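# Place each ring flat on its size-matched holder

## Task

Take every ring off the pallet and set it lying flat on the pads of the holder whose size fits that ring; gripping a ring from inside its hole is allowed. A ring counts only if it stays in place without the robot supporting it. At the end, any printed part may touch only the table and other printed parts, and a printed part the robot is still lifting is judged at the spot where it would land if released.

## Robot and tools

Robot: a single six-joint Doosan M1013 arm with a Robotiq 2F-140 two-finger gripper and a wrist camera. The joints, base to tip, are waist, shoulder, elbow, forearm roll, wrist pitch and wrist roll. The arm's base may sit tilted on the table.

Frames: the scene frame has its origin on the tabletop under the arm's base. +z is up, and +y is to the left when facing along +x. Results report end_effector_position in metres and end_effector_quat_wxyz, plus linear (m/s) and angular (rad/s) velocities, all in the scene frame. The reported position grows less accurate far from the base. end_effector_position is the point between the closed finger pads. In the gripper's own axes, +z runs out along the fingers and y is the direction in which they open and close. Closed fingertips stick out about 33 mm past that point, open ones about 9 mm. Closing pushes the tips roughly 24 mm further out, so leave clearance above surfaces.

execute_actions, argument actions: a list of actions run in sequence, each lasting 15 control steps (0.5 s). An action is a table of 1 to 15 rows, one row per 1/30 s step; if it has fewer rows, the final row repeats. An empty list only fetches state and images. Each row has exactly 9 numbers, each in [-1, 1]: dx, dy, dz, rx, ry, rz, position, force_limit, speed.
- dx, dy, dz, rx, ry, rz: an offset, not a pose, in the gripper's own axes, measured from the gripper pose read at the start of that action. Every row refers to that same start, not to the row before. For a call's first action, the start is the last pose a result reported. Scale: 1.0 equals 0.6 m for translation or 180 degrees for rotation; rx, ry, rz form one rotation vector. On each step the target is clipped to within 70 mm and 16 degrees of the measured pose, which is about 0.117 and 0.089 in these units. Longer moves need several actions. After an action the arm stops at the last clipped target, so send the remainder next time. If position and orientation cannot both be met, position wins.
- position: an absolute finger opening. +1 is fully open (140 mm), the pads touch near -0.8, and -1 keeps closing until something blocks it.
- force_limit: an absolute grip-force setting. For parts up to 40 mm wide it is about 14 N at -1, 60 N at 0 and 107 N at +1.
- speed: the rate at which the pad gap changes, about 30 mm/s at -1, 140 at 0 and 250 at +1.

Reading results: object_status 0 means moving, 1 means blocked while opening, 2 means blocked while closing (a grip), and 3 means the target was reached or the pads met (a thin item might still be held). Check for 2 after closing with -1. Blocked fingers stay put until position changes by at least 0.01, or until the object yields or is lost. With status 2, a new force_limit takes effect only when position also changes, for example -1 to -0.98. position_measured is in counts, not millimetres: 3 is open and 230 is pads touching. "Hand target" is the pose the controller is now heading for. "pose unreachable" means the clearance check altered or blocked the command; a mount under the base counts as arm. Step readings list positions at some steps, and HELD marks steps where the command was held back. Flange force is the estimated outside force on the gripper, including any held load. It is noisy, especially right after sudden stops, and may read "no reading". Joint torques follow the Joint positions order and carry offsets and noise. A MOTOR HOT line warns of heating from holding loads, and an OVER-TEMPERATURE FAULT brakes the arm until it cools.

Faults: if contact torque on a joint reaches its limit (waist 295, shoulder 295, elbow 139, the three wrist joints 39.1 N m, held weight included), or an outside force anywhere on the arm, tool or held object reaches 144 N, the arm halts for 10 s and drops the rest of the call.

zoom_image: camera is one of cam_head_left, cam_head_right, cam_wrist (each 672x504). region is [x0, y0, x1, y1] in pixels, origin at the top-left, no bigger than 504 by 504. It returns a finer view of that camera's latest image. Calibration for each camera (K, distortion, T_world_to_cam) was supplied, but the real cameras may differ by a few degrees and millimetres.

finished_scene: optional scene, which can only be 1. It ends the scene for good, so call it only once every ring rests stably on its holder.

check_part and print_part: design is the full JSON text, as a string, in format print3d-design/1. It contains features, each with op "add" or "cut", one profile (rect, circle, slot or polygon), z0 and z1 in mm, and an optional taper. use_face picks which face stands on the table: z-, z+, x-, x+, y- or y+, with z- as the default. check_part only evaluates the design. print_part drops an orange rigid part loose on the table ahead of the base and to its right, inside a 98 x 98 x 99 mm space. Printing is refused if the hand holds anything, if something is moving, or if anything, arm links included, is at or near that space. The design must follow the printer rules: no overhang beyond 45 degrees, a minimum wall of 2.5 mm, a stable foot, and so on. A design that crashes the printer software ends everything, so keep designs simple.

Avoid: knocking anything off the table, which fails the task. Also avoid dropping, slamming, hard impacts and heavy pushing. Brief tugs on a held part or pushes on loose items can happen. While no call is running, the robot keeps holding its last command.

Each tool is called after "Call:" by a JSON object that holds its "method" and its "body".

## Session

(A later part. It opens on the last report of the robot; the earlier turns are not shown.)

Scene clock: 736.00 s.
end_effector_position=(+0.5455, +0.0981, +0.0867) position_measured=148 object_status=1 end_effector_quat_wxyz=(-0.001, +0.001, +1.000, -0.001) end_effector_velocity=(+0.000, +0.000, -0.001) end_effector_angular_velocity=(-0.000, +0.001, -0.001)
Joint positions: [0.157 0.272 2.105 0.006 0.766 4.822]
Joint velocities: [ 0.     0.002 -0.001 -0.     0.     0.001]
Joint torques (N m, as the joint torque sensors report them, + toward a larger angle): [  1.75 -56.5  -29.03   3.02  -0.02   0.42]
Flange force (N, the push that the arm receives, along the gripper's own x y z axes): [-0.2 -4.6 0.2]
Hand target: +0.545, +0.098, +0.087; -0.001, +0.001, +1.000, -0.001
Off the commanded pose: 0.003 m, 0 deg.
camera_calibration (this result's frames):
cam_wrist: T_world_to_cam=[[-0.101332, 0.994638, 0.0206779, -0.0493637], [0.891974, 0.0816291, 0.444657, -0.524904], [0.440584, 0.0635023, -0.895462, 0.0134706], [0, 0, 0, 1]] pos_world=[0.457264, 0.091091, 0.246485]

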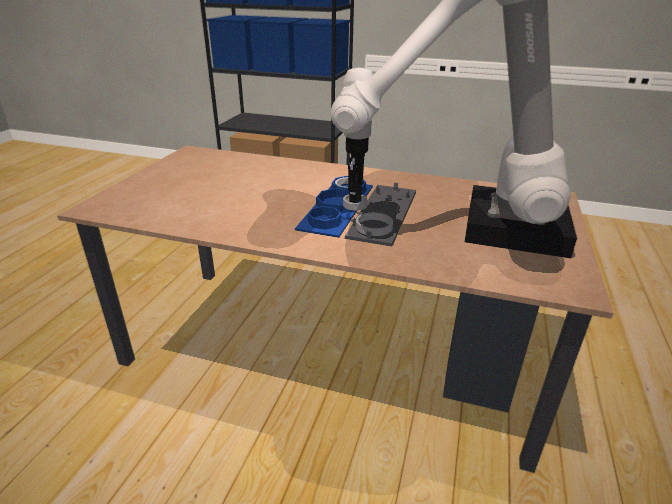

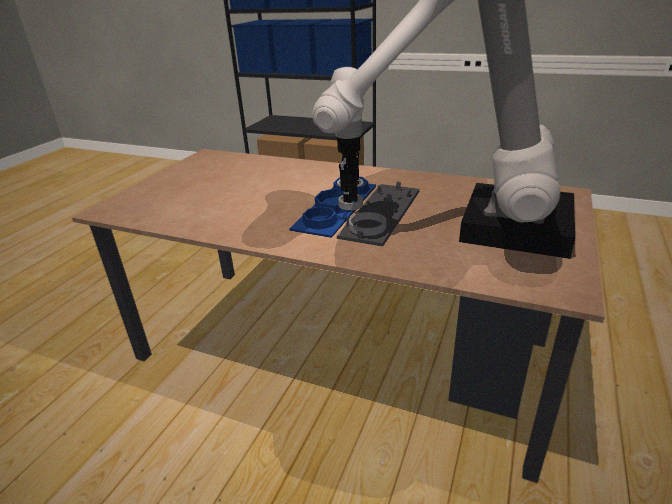

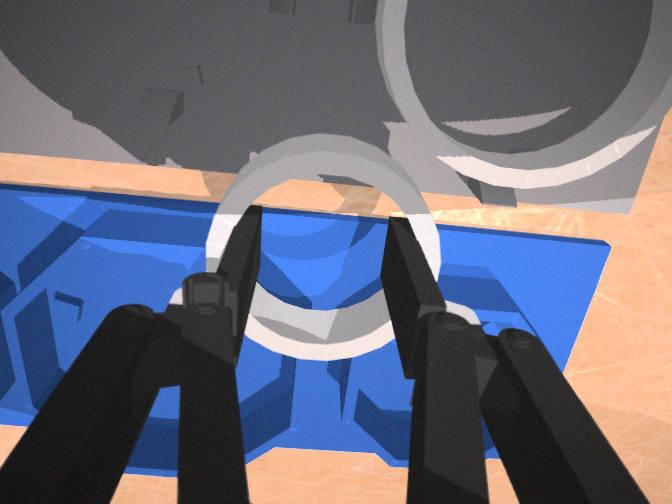

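Call:
{"method": "zoom_image", "body": {"camera": "cam_wrist", "region": [110, 50, 230, 150]}}

Call:
{"method": "zoom_image", "body": {"camera": "cam_wrist", "region": [250, 0, 400, 50]}}

Call:
{"method": "zoom_image", "body": {"camera": "cam_wrist", "region": [270, 120, 380, 200]}}

Call:
{"method": "zoom_image", "body": {"camera": "cam_wrist", "region": [270, 295, 380, 375]}}

Call:
{"method": "zoom_image", "body": {"camera": "cam_wrist", "region": [195, 200, 275, 290]}}

Call:
{"method": "zoom_image", "body": {"camera": "cam_wrist", "region": [375, 205, 455, 305]}}

Region (110, 50, 230, 150) of cam_wrist's 672x504 image, scaled by 4.200, with more detail than that image has.

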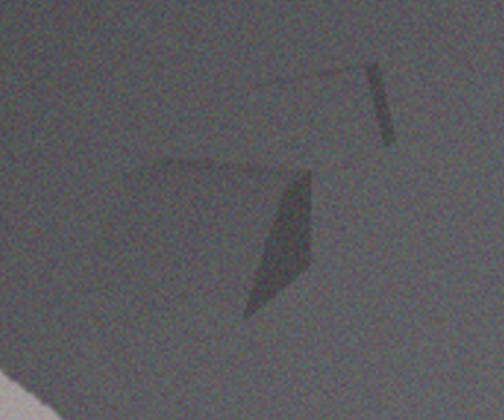

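Region (250, 0, 400, 50) of cam_wrist's 672x504 image, scaled by 3.360, with more detail than that image has.

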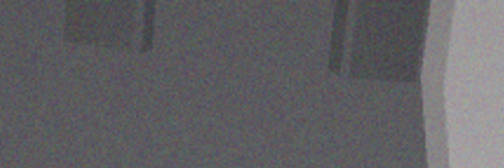

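Region (270, 120, 380, 200) of cam_wrist's 672x504 image, scaled by 4.582, with more detail than that image has; it fills the top 367 rows of this view, and the rest is white.

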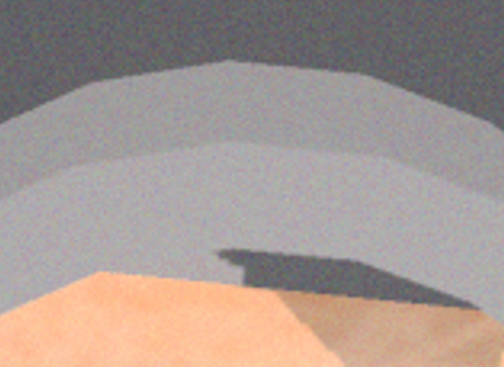

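Region (270, 295, 380, 375) of cam_wrist's 672x504 image, scaled by 4.582, with more detail than that image has; it fills the top 367 rows of this view, and the rest is white.

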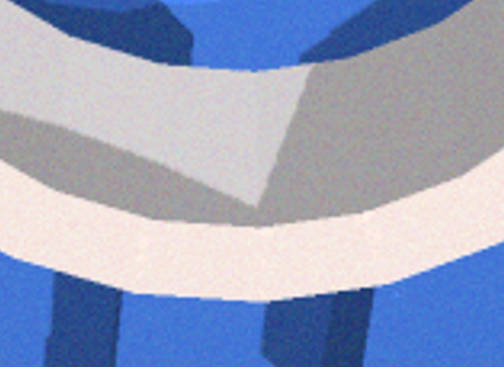

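Region (195, 200, 275, 290) of cam_wrist's 672x504 image, scaled by 5.600, with more detail than that image has.

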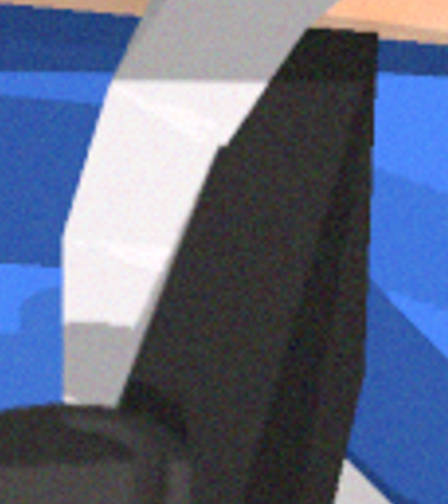

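Region (375, 205, 455, 305) of cam_wrist's 672x504 image, scaled by 5.040, with more detail than that image has; it fills the left 403 columns of this view, and the rest is white.

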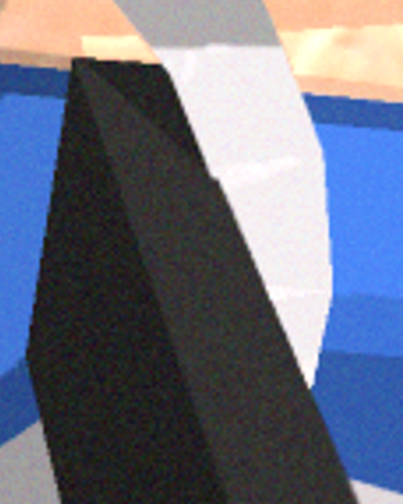

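Call:
{"method": "execute_actions", "body": {"actions": [[[0.00299,-0.00241,0.00001,-0.00002,-0.00001,-0.00001,0.5,0.5,-1],[0.01126,-0.00905,0.00005,-0.00006,-0.00005,-0.00002,0.5,0.5,-1],[0.02373,-0.01908,0.0001,-0.00012,-0.00011,-0.00004,0.5,0.5,-1],[0.03939,-0.03167,0.00017,-0.00021,-0.00019,-0.00007,0.5,0.5,-1],[0.05714,-0.04595,0.00024,-0.0003,-0.00027,-0.0001,0.5,0.5,-1],[0.07594,-0.06106,0.00129,-0.0004,-0.00036,-0.00014,0.5,0.5,-1],[0.09474,-0.07618,0.00399,-0.00049,-0.00045,-0.00017,0.5,0.5,-1],[0.11249,-0.09044,0.00793,-0.00059,-0.00054,-0.00021,0.5,0.5,-1],[0.12813,-0.10302,0.01269,-0.00067,-0.00061,-0.00023,0.5,0.5,-1],[0.1406,-0.11304,0.01785,-0.00073,-0.00067,-0.00026,0.5,0.5,-1],[0.14885,-0.11967,0.02299,-0.00078,-0.00071,-0.00027,0.5,0.5,-1],[0.15183,-0.12206,0.0277,-0.00079,-0.00072,-0.00028,0.5,0.5,-1],[0.15182,-0.12205,0.03156,-0.00079,-0.00072,-0.00028,0.5,0.5,-1],[0.15182,-0.12205,0.03418,-0.00079,-0.00072,-0.00028,0.5,0.5,-1],[0.15182,-0.12205,0.03515,-0.00079,-0.00072,-0.00028,0.5,0.5,-1]]]}}

Scene clock: 810.77 s.
end_effector_position=(+0.4544, +0.0255, +0.0683) position_measured=148 object_status=1 end_effector_quat_wxyz=(-0.000, +0.000, +1.000, -0.000) end_effector_velocity=(-0.013, -0.027, -0.059) end_effector_angular_velocity=(+0.026, -0.008, -0.004)
Joint positions: [0.02  0.169 2.297 0.009 0.675 4.682]
Joint velocities: [-0.079  0.075  0.071  0.043 -0.153 -0.11 ]
Joint torques (N m, as the joint torque sensors report them, + toward a larger angle): [  7.1  -42.88 -32.74   3.41  -0.37   0.62]
Flange force (N, the push that the arm receives, along the gripper's own x y z axes): [-1.7 -5.2 0.9]
Hand target: +0.454, +0.025, +0.066; -0.000, +0.000, +1.000, +0.000
Off the commanded pose: 0.002 m, 0 deg.
Step readings (end_effector_position):
0: (+0.5455, +0.0981, +0.0867)
1: (+0.5453, +0.0981, +0.0868)
2: (+0.5440, +0.0972, +0.0868)
4: (+0.5364, +0.0912, +0.0866)
8: (+0.5027, +0.0654, +0.0848)
15: end_effector_position above
camera_calibration (this result's frames):
cam_wrist: T_world_to_cam=[[-0.102024, 0.994544, 0.0217483, 0.0143372], [0.891133, 0.0816558, 0.446335, -0.429307], [0.442124, 0.0649177, -0.894602, 0.0408547], [0, 0, 0, 1]] pos_world=[0.365969, 0.0181442, 0.227852]

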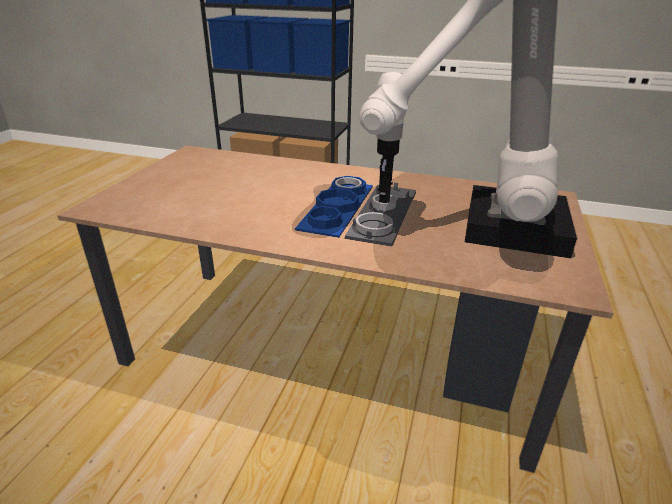

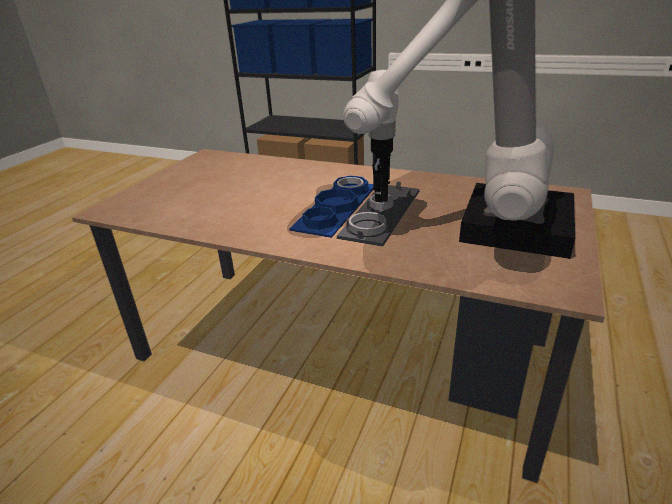

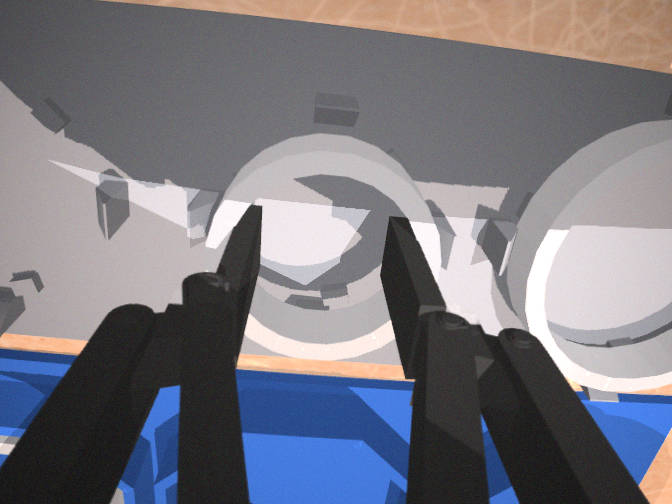

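Call:
{"method": "execute_actions", "body": {"actions": []}}

Call:
{"method": "zoom_image", "body": {"camera": "cam_wrist", "region": [290, 80, 380, 160]}}

Call:
{"method": "zoom_image", "body": {"camera": "cam_wrist", "region": [170, 175, 250, 265]}}

Call:
{"method": "zoom_image", "body": {"camera": "cam_wrist", "region": [400, 190, 480, 290]}}

Call:
{"method": "zoom_image", "body": {"camera": "cam_wrist", "region": [270, 270, 370, 370]}}

Scene clock: 815.63 s.
end_effector_position=(+0.4543, +0.0248, +0.0663) position_measured=148 object_status=1 end_effector_quat_wxyz=(-0.000, +0.000, +1.000, +0.000) end_effector_velocity=(-0.000, +0.000, +0.000) end_effector_angular_velocity=(+0.000, -0.001, +0.000)
Joint positions: [0.018 0.172 2.299 0.011 0.67  4.678]
Joint velocities: [-0.    -0.001  0.     0.001  0.    -0.001]
Joint torques (N m, as the joint torque sensors report them, + toward a larger angle): [  2.81 -45.07 -26.73   2.84   0.41   0.83]
Flange force (N, the push that the arm receives, along the gripper's own x y z axes): [0.4 -8.5 3.4]
Hand target: +0.454, +0.025, +0.066; -0.000, +0.000, +1.000, +0.000
Off the commanded pose: 0.000 m, 0 deg.
camera_calibration (this result's frames):
cam_wrist: T_world_to_cam=[[-0.102196, 0.994504, 0.0227492, 0.0149981], [0.890955, 0.0813359, 0.446749, -0.428125], [0.442443, 0.0659245, -0.89437, 0.0389998], [0, 0, 0, 1]] pos_world=[0.365718, 0.0173352, 0.225804]

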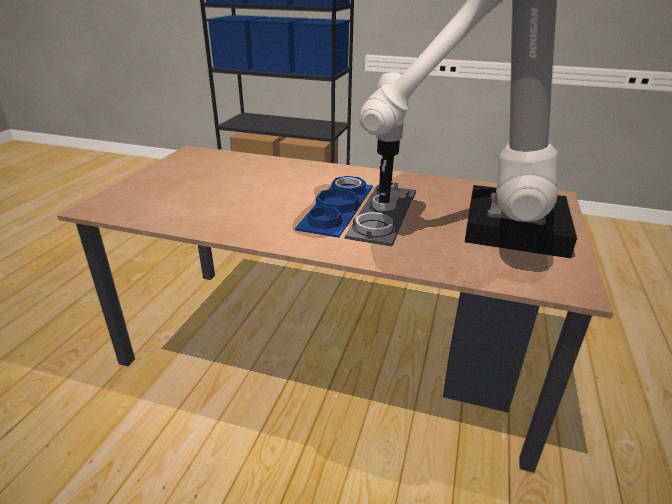

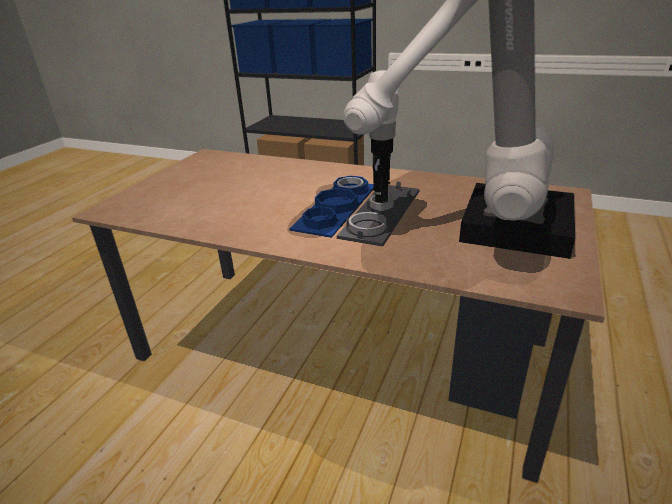

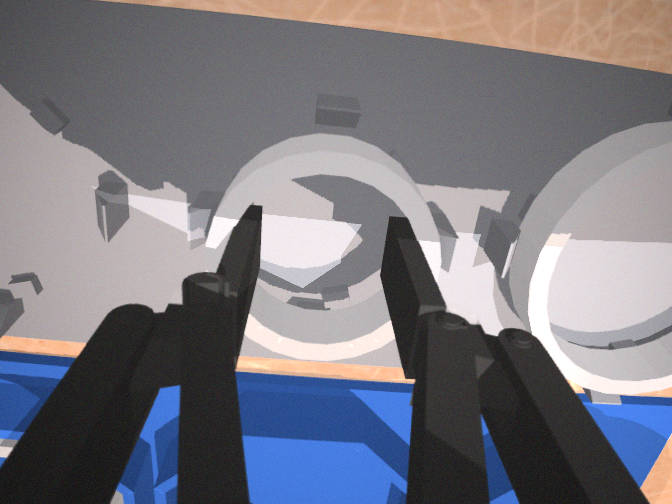

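Region (290, 80, 380, 160) of cam_wrist's 672x504 image, scaled by 5.600, with more detail than that image has.

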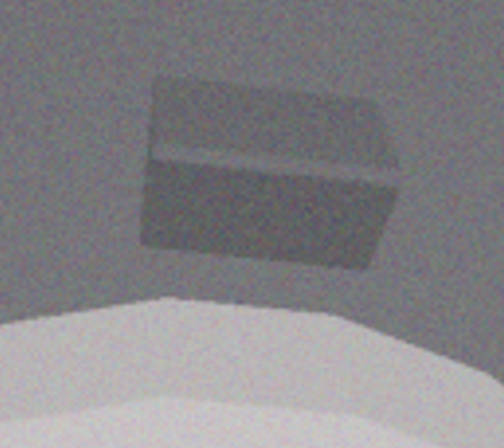

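Region (170, 175, 250, 265) of cam_wrist's 672x504 image, scaled by 5.600, with more detail than that image has.

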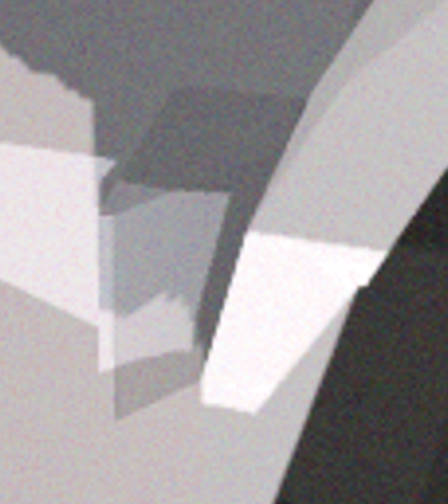

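Region (400, 190, 480, 290) of cam_wrist's 672x504 image, scaled by 5.040, with more detail than that image has; it fills the left 403 columns of this view, and the rest is white.

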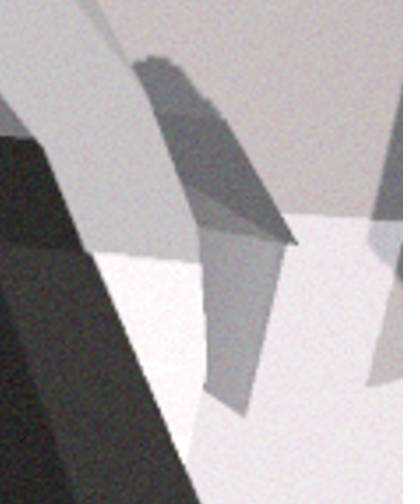

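Region (270, 270, 370, 370) of cam_wrist's 672x504 image, scaled by 5.040, with more detail than that image has.

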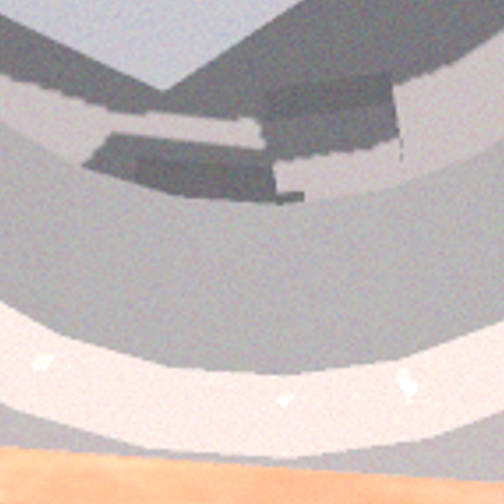

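Call:
{"method": "execute_actions", "body": {"actions": [[[-0.00007,0.00002,0.00045,-0.00001,0,0,0.5,0.5,-1],[-0.00024,0.00006,0.0017,-0.00002,-0.00001,-0.00001,0.5,0.5,-1],[-0.00043,0.00011,0.00359,-0.00004,-0.00003,-0.00001,0.5,0.5,-1],[-0.0006,0.00015,0.00596,-0.00005,-0.00004,-0.00002,0.5,0.5,-1],[-0.00067,0.00017,0.00865,-0.00006,-0.00004,-0.00002,0.5,0.5,-1],[-0.00067,0.00017,0.0115,-0.00006,-0.00004,-0.00002,0.5,0.5,-1],[-0.00067,0.00017,0.01435,-0.00006,-0.00004,-0.00002,0.5,0.5,-1],[-0.00067,0.00017,0.01704,-0.00006,-0.00004,-0.00002,0.5,0.5,-1],[-0.00067,0.00017,0.01941,-0.00006,-0.00004,-0.00002,0.5,0.5,-1],[-0.00067,0.00017,0.0213,-0.00006,-0.00004,-0.00002,0.5,0.5,-1],[-0.00067,0.00017,0.02255,-0.00006,-0.00004,-0.00002,0.5,0.5,-1],[-0.00067,0.00017,0.023,-0.00006,-0.00004,-0.00002,0.5,0.5,-1],[-0.00067,0.00017,0.023,-0.00006,-0.00004,-0.00002,0.5,0.5,-1],[-0.00067,0.00017,0.023,-0.00006,-0.00004,-0.00002,0.5,0.5,-1],[-0.00067,0.00017,0.023,-0.00006,-0.00004,-0.00002,-0.35,0,-1]]]}}

Scene clock: 879.37 s.
end_effector_position=(+0.4546, +0.0249, +0.0525) position_measured=148 object_status=0 end_effector_quat_wxyz=(-0.000, +0.000, +1.000, +0.000) end_effector_velocity=(+0.000, +0.000, -0.001) end_effector_angular_velocity=(-0.001, -0.001, +0.001)
Joint positions: [0.018 0.196 2.308 0.011 0.638 4.678]
Joint velocities: [ 0.001  0.002 -0.    -0.001 -0.002  0.001]
Joint torques (N m, as the joint torque sensors report them, + toward a larger angle): [  0.17 -45.08 -25.6    2.47   0.36   0.5 ]
Flange force (N, the push that the arm receives, along the gripper's own x y z axes): [2.2 -1.9 -0.2]
Hand target: +0.455, +0.025, +0.052; -0.000, +0.000, +1.000, +0.000
Off the commanded pose: 0.000 m, 0 deg.
Step readings (end_effector_position):
0: (+0.4543, +0.0248, +0.0663)
1: (+0.4543, +0.0248, +0.0662)
2: (+0.4543, +0.0248, +0.0660)
4: (+0.4545, +0.0248, +0.0646)
8: (+0.4546, +0.0248, +0.0587)
15: end_effector_position above
camera_calibration (this result's frames):
cam_wrist: T_world_to_cam=[[-0.102202, 0.994499, 0.0229397, 0.0152585], [0.890906, 0.0812485, 0.446862, -0.422297], [0.44254, 0.0661074, -0.894309, 0.0264586], [0, 0, 0, 1]] pos_world=[0.366077, 0.0173873, 0.212021]

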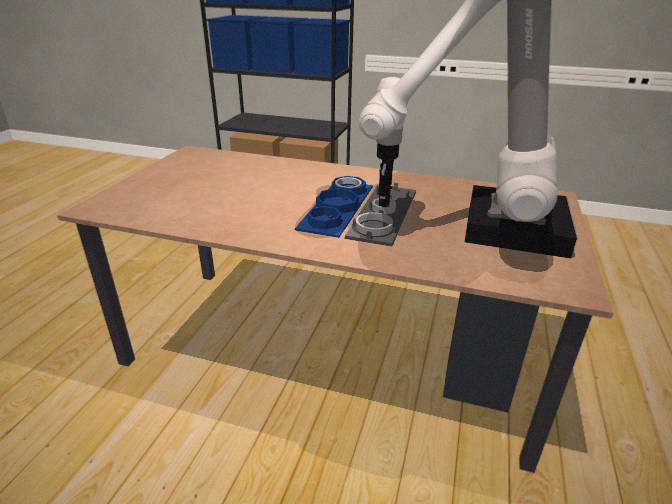

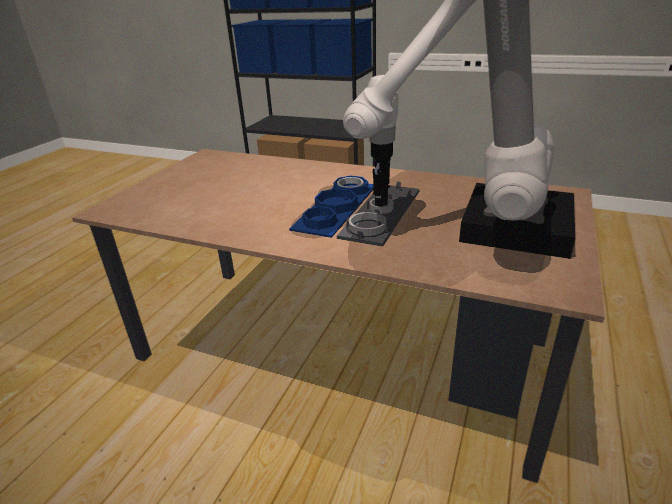

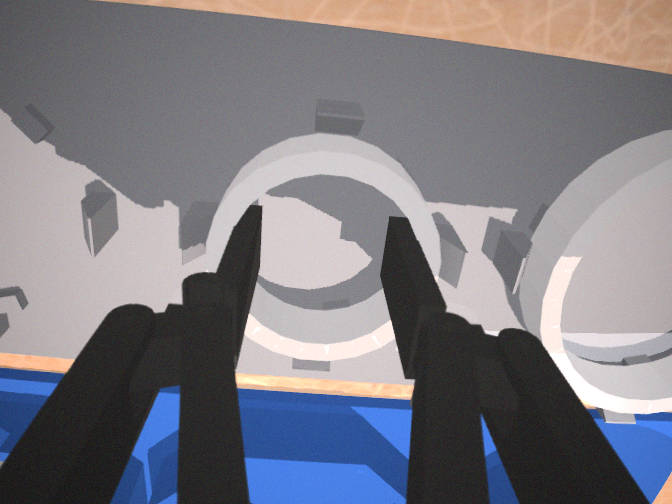

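Call:
{"method": "zoom_image", "body": {"camera": "cam_wrist", "region": [270, 280, 370, 380]}}

Call:
{"method": "execute_actions", "body": {"actions": []}}

Call:
{"method": "zoom_image", "body": {"camera": "cam_wrist", "region": [270, 280, 370, 380]}}

Call:
{"method": "zoom_image", "body": {"camera": "cam_wrist", "region": [280, 90, 380, 190]}}

Region (270, 280, 370, 380) of cam_wrist's 672x504 image, scaled by 5.040, with more detail than that image has.

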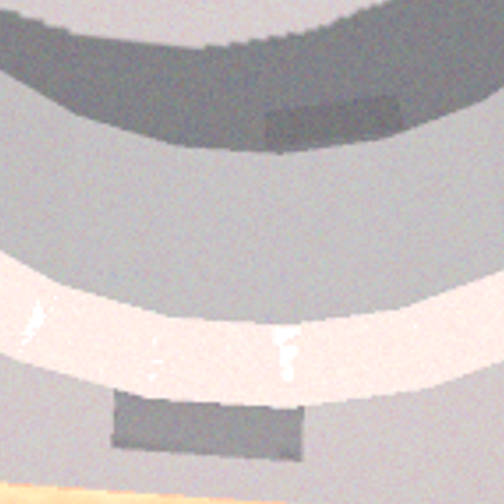

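Scene clock: 884.10 s.
end_effector_position=(+0.4546, +0.0249, +0.0525) position_measured=173 object_status=3 end_effector_quat_wxyz=(-0.000, +0.000, +1.000, +0.000) end_effector_velocity=(-0.000, +0.000, -0.000) end_effector_angular_velocity=(+0.000, +0.000, -0.000)
Joint positions: [0.018 0.196 2.308 0.011 0.638 4.678]
Joint velocities: [ 0. -0.  0.  0.  0.  0.]
Joint torques (N m, as the joint torque sensors report them, + toward a larger angle): [  1.72 -42.9  -22.86   2.74   0.26   0.45]
Flange force (N, the push that the arm receives, along the gripper's own x y z axes): [-0.3 -5.3 -4.4]
Hand target: +0.455, +0.025, +0.052; -0.000, +0.000, +1.000, +0.000
Off the commanded pose: 0.000 m, 0 deg.
camera_calibration (this result's frames):
cam_wrist: T_world_to_cam=[[-0.102264, 0.994493, 0.0229386, 0.0152585], [0.890892, 0.0813036, 0.446879, -0.42228], [0.442553, 0.0661357, -0.8943, 0.0264228], [0, 0, 0, 1]] pos_world=[0.366073, 0.0174109, 0.211988]

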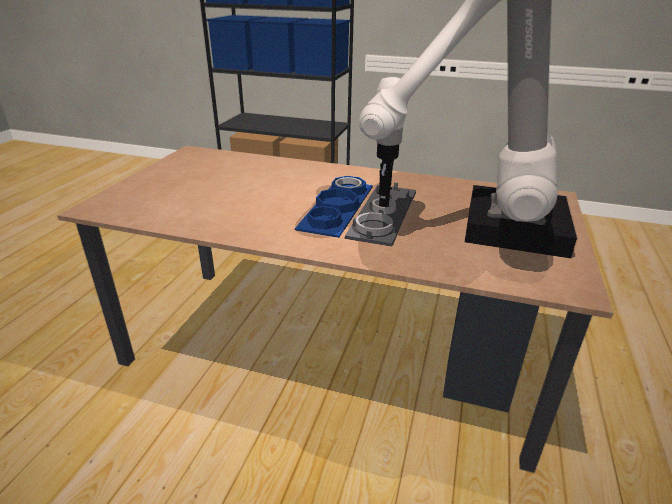

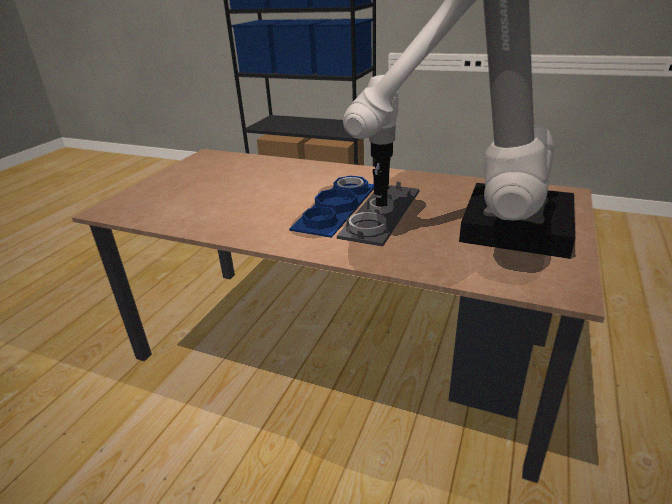

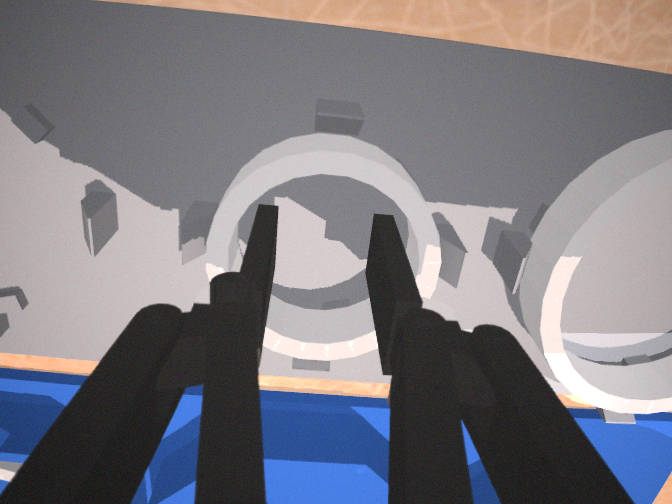

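Region (270, 280, 370, 380) of cam_wrist's 672x504 image, scaled by 5.040, with more detail than that image has.

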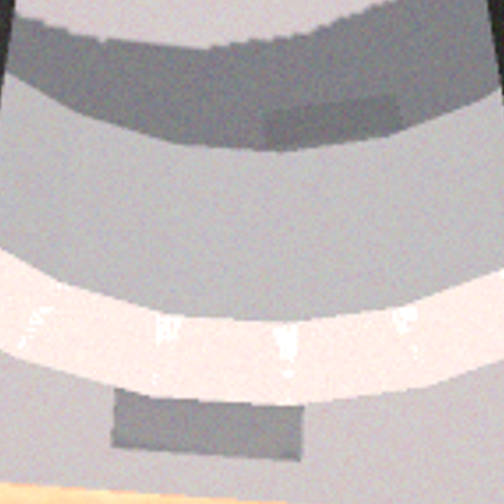

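Region (280, 90, 380, 190) of cam_wrist's 672x504 image, scaled by 5.040, with more detail than that image has.

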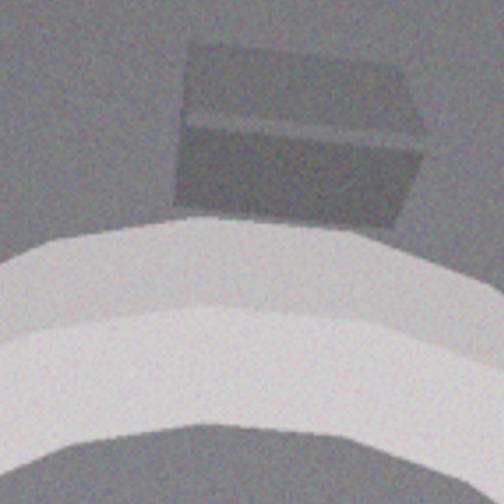

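Call:
{"method": "execute_actions", "body": {"actions": [[[0,0,-0.0028,0,0,0,-0.35,0,-1],[0,0,-0.0103,0,0,0,-0.35,0,-1],[0,0,-0.0208,0,0,0,-0.35,0,-1],[0,0,-0.0329,0,0,0,-0.35,0,-1],[0,0,-0.045,0,0,0,-0.35,0,-1],[-0.0068,-0.0033,-0.0555,0,0,0,-0.35,0,-1],[-0.0251,-0.0121,-0.063,0,0,0,-0.35,0,-1],[-0.0522,-0.0252,-0.0658,0,0,0,-0.35,0,-1],[-0.0851,-0.0411,-0.0658,0,0,0,-0.35,0,-1],[-0.1209,-0.0584,-0.0658,0,0,0,-0.35,0,-1],[-0.1566,-0.0756,-0.0658,0,0,0,-0.35,0,-1],[-0.1895,-0.0915,-0.0658,0,0,0,-0.35,0,-1],[-0.2166,-0.1046,-0.0658,0,0,0,-0.35,0,-1],[-0.2349,-0.1134,-0.0658,0,0,0,-0.35,0,-1],[-0.2417,-0.1167,-0.0658,0,0,0,-0.35,0,-1]]]}}

Scene clock: 909.63 s.
end_effector_position=(+0.5584, -0.0275, +0.0940) position_measured=173 object_status=3 end_effector_quat_wxyz=(+0.002, +0.001, +1.000, -0.002) end_effector_velocity=(+0.451, -0.224, -0.004) end_effector_angular_velocity=(-0.000, +0.003, -0.001)
Joint positions: [-0.07   0.267  2.096  0.006  0.774  4.597]
Joint velocities: [-0.307  0.615 -0.857  0.     0.247 -0.305]
Joint torques (N m, as the joint torque sensors report them, + toward a larger angle): [  1.33 -53.89 -27.31   3.12   0.16   1.07]
Flange force (N, the push that the arm receives, along the gripper's own x y z axes): [2.5 -2.2 -3.8]
Hand target: +0.595, -0.045, +0.093; +0.002, +0.001, +1.000, -0.001
Off the commanded pose: 0.045 m, 0 deg.
Step readings (end_effector_position):
0: (+0.4546, +0.0249, +0.0525)
1: (+0.4546, +0.0249, +0.0525)
2: (+0.4542, +0.0250, +0.0534)
4: (+0.4542, +0.0251, +0.0600)
8: (+0.4620, +0.0221, +0.0851)
15: end_effector_position above
camera_calibration (this result's frames):
cam_wrist: T_world_to_cam=[[-0.100991, 0.994708, 0.0189014, 0.0767142], [0.888635, 0.0816463, 0.451288, -0.528193], [0.447357, 0.0623725, -0.892178, 0.0180986], [0, 0, 0, 1]] pos_world=[0.469022, -0.0343121, 0.253064]

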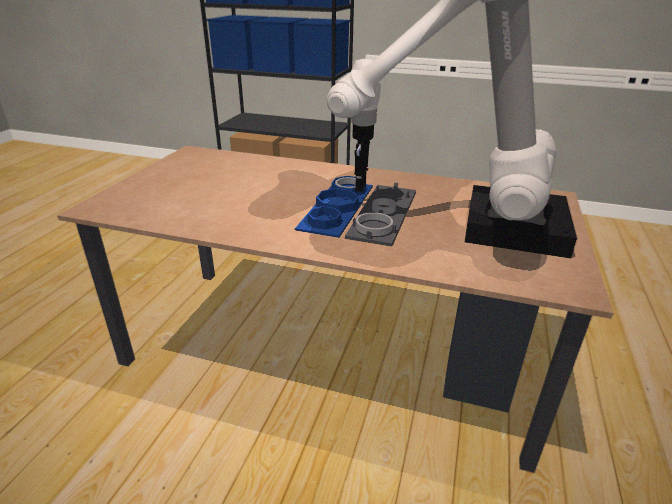

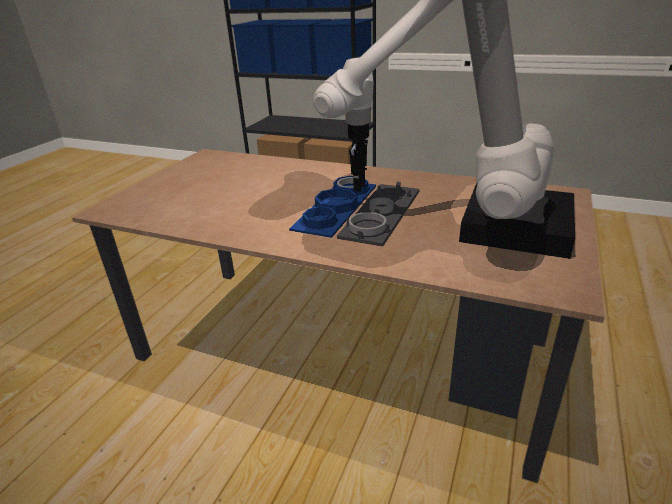

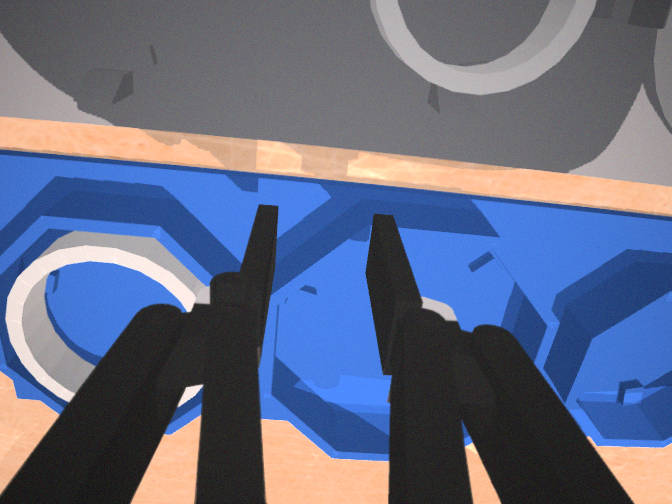

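Call:
{"method": "execute_actions", "body": {"actions": []}}

Call:
{"method": "zoom_image", "body": {"camera": "cam_wrist", "region": [20, 140, 280, 400]}}

Scene clock: 911.80 s.
end_effector_position=(+0.5953, -0.0453, +0.0929) position_measured=173 object_status=3 end_effector_quat_wxyz=(+0.002, +0.001, +1.000, -0.001) end_effector_velocity=(-0.001, +0.000, -0.001) end_effector_angular_velocity=(+0.000, +0.002, -0.002)
Joint positions: [-0.093  0.318  2.024  0.007  0.795  4.572]
Joint velocities: [ 0.     0.001  0.001 -0.     0.     0.002]
Joint torques (N m, as the joint torque sensors report them, + toward a larger angle): [  2.17 -59.87 -28.89   3.44   0.27   0.36]
Flange force (N, the push that the arm receives, along the gripper's own x y z axes): [1.8 -4.8 -2.6]
Hand target: +0.595, -0.045, +0.093; +0.002, +0.001, +1.000, -0.001
Off the commanded pose: 0.004 m, 0 deg.
camera_calibration (this result's frames):
cam_wrist: T_world_to_cam=[[-0.10133, 0.994655, 0.0198525, 0.0983247], [0.889013, 0.0815747, 0.450556, -0.55921], [0.446529, 0.0633038, -0.892527, 0.00233325], [0, 0, 0, 1]] pos_world=[0.506066, -0.0523295, 0.252086]

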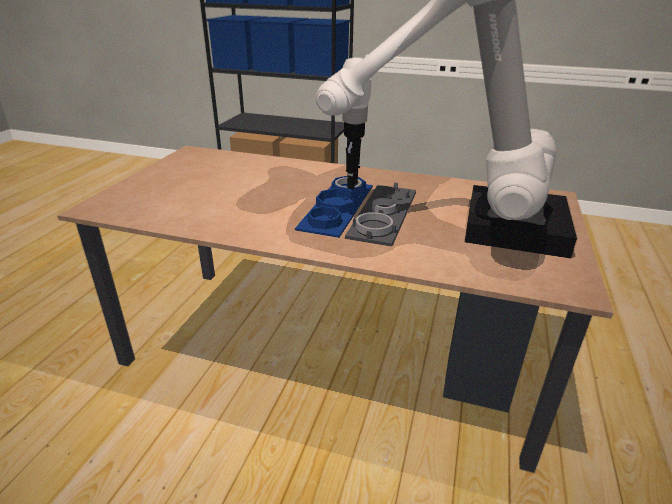

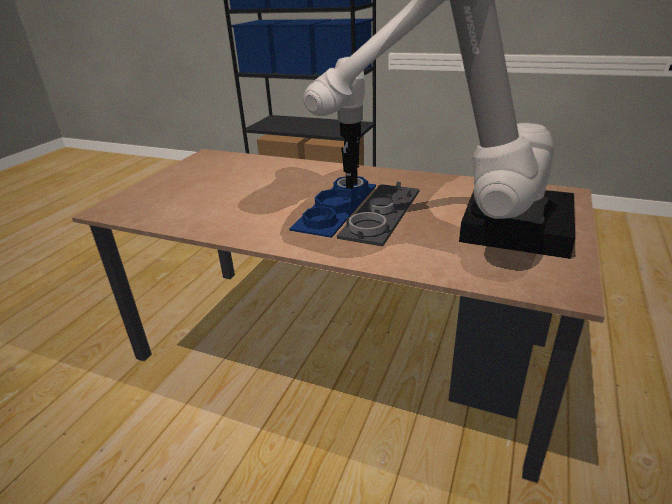

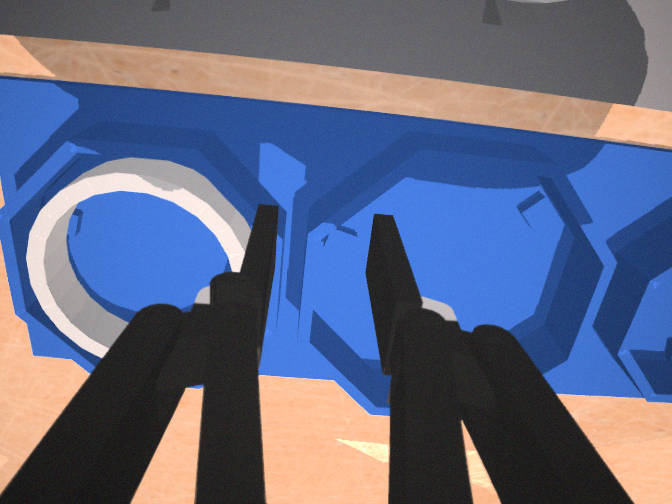

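Region (20, 140, 280, 400) of cam_wrist's 672x504 image, scaled by 1.938, with more detail than that image has.

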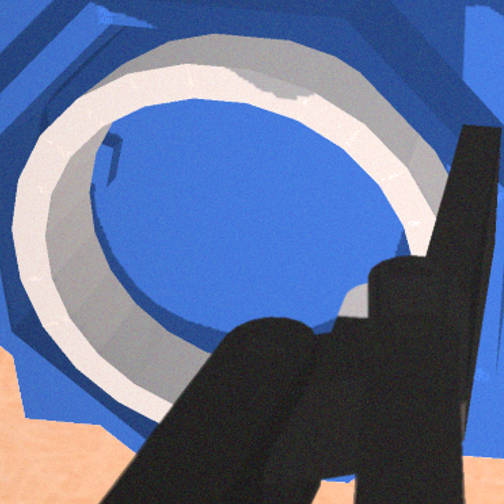

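Call:
{"method": "zoom_image", "body": {"camera": "cam_wrist", "region": [70, 150, 190, 220]}}

Call:
{"method": "zoom_image", "body": {"camera": "cam_wrist", "region": [15, 200, 105, 300]}}

Call:
{"method": "zoom_image", "body": {"camera": "cam_wrist", "region": [170, 190, 260, 285]}}

Call:
{"method": "zoom_image", "body": {"camera": "cam_wrist", "region": [40, 280, 140, 370]}}

Region (70, 150, 190, 220) of cam_wrist's 672x504 image, scaled by 4.200, with more detail than that image has; it fills the top 294 rows of this view, and the rest is white.

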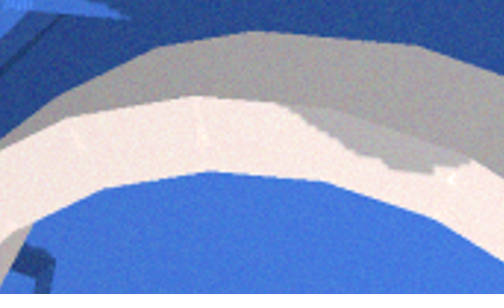

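Region (15, 200, 105, 300) of cam_wrist's 672x504 image, scaled by 5.040, with more detail than that image has; it fills the left 454 columns of this view, and the rest is white.

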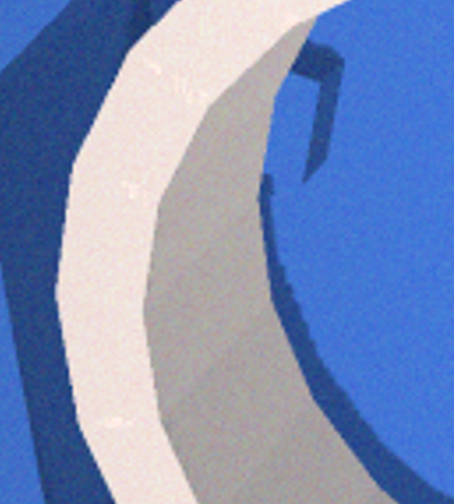

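Region (170, 190, 260, 285) of cam_wrist's 672x504 image, scaled by 5.305, with more detail than that image has; it fills the left 477 columns of this view, and the rest is white.

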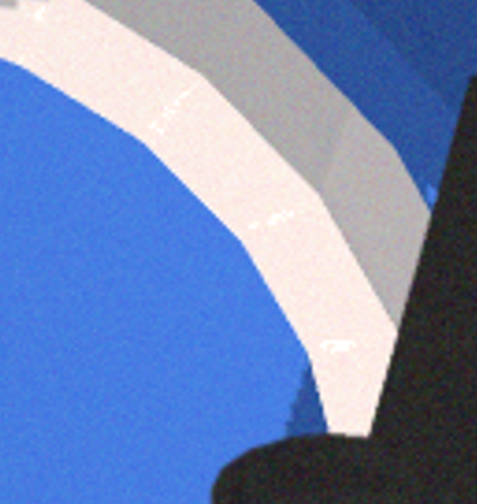

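Region (40, 280, 140, 370) of cam_wrist's 672x504 image, scaled by 5.040, with more detail than that image has; it fills the top 454 rows of this view, and the rest is white.

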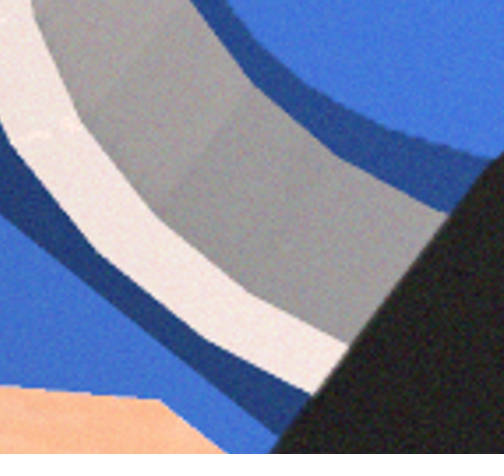

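Call:
{"method": "execute_actions", "body": {"actions": [[[-0.00182,-0.0039,0.00002,-0.00002,0.00004,-0.00001,-0.35,0,-1],[-0.00677,-0.0145,0.00007,-0.00009,0.00014,-0.00003,-0.35,0,-1],[-0.01407,-0.03012,0.00014,-0.00018,0.0003,-0.00007,-0.35,0,-1],[-0.02293,-0.04908,0.00023,-0.0003,0.00049,-0.00012,-0.35,0,-1],[-0.03256,-0.06971,0.00252,-0.00042,0.0007,-0.00016,-0.35,0,-1],[-0.04218,-0.09033,0.00855,-0.00055,0.0009,-0.00021,-0.35,0,-1],[-0.051,-0.10927,0.0174,-0.00066,0.00109,-0.00026,-0.35,0,-1],[-0.05825,-0.12486,0.0281,-0.00075,0.00125,-0.00029,-0.35,0,-1],[-0.06315,-0.13543,0.03972,-0.00082,0.00135,-0.00032,-0.35,0,-1],[-0.06492,-0.1393,0.05131,-0.00084,0.00139,-0.00033,-0.35,0,-1],[-0.06487,-0.13927,0.06194,-0.00084,0.00139,-0.00033,-0.35,0,-1],[-0.06484,-0.13925,0.07069,-0.00084,0.00139,-0.00033,-0.35,0,-1],[-0.06481,-0.13923,0.07663,-0.00084,0.00139,-0.00033,-0.35,0,-1],[-0.0648,-0.13923,0.07882,-0.00084,0.00139,-0.00033,-0.35,0,-1],[-0.0648,-0.13923,0.07882,-0.00084,0.00139,-0.00033,0.7,0.5,-1]]]}}

Scene clock: 965.67 s.
end_effector_position=(+0.6339, -0.1289, +0.0480) position_measured=173 object_status=0 end_effector_quat_wxyz=(-0.000, +0.000, +1.000, +0.000) end_effector_velocity=(+0.006, -0.001, -0.085) end_effector_angular_velocity=(+0.007, +0.008, +0.005)
Joint positions: [-0.213  0.439  1.948  0.009  0.756  4.449]
Joint velocities: [-0.     0.118  0.022  0.009 -0.13  -0.012]
Joint torques (N m, as the joint torque sensors report them, + toward a larger angle): [  5.32 -88.86 -31.36   3.61   0.2    0.11]
Flange force (N, the push that the arm receives, along the gripper's own x y z axes): [1.2 -4.8 -5.4]
Hand target: +0.634, -0.129, +0.046; -0.000, +0.000, +1.000, +0.000
Off the commanded pose: 0.002 m, 0 deg.
Step readings (end_effector_position):
0: (+0.5953, -0.0453, +0.0929)
1: (+0.5954, -0.0455, +0.0930)
2: (+0.5962, -0.0468, +0.0930)
4: (+0.6003, -0.0559, +0.0931)
8: (+0.6171, -0.0942, +0.0886)
15: end_effector_position above
camera_calibration (this result's frames):
cam_wrist: T_world_to_cam=[[-0.102147, 0.994507, 0.0228216, 0.186631], [0.891057, 0.0812743, 0.446556, -0.56761], [0.442249, 0.0659498, -0.894464, -0.0465789], [0, 0, 0, 1]] pos_world=[0.545436, -0.136402, 0.207547]

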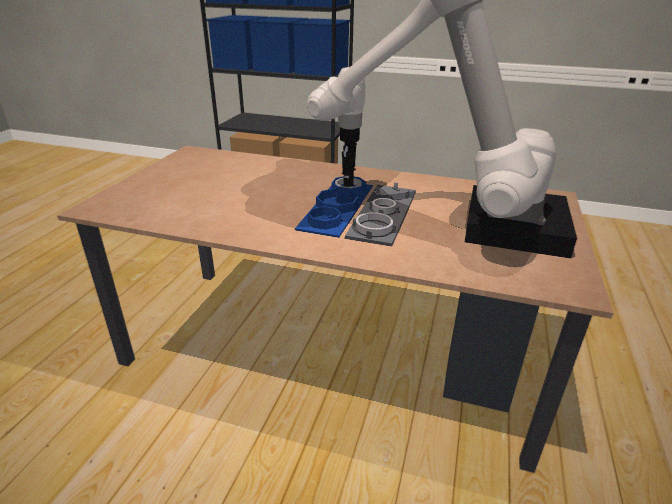

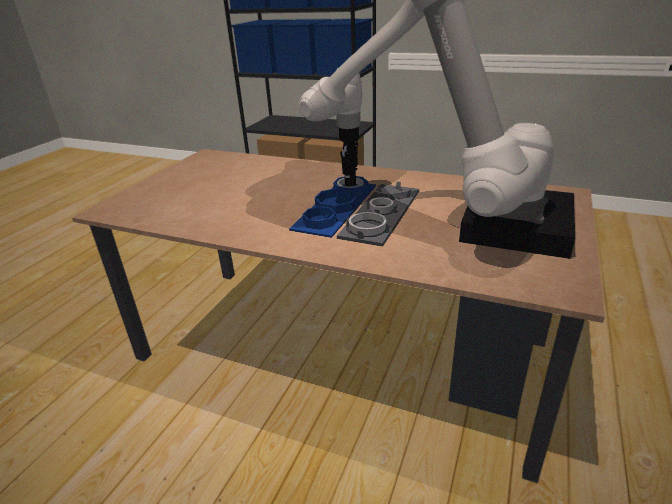

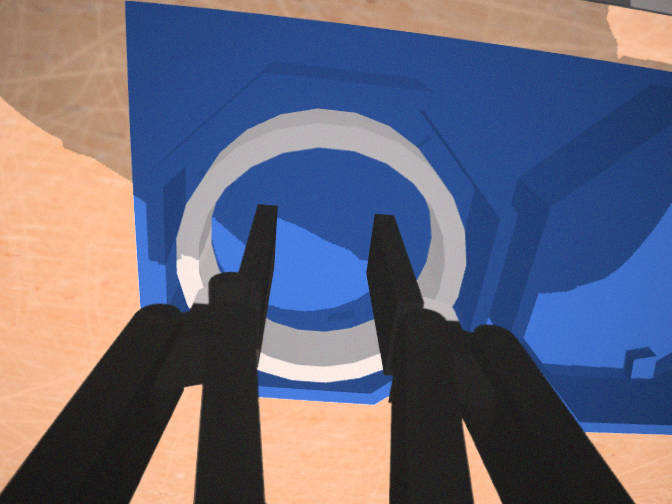

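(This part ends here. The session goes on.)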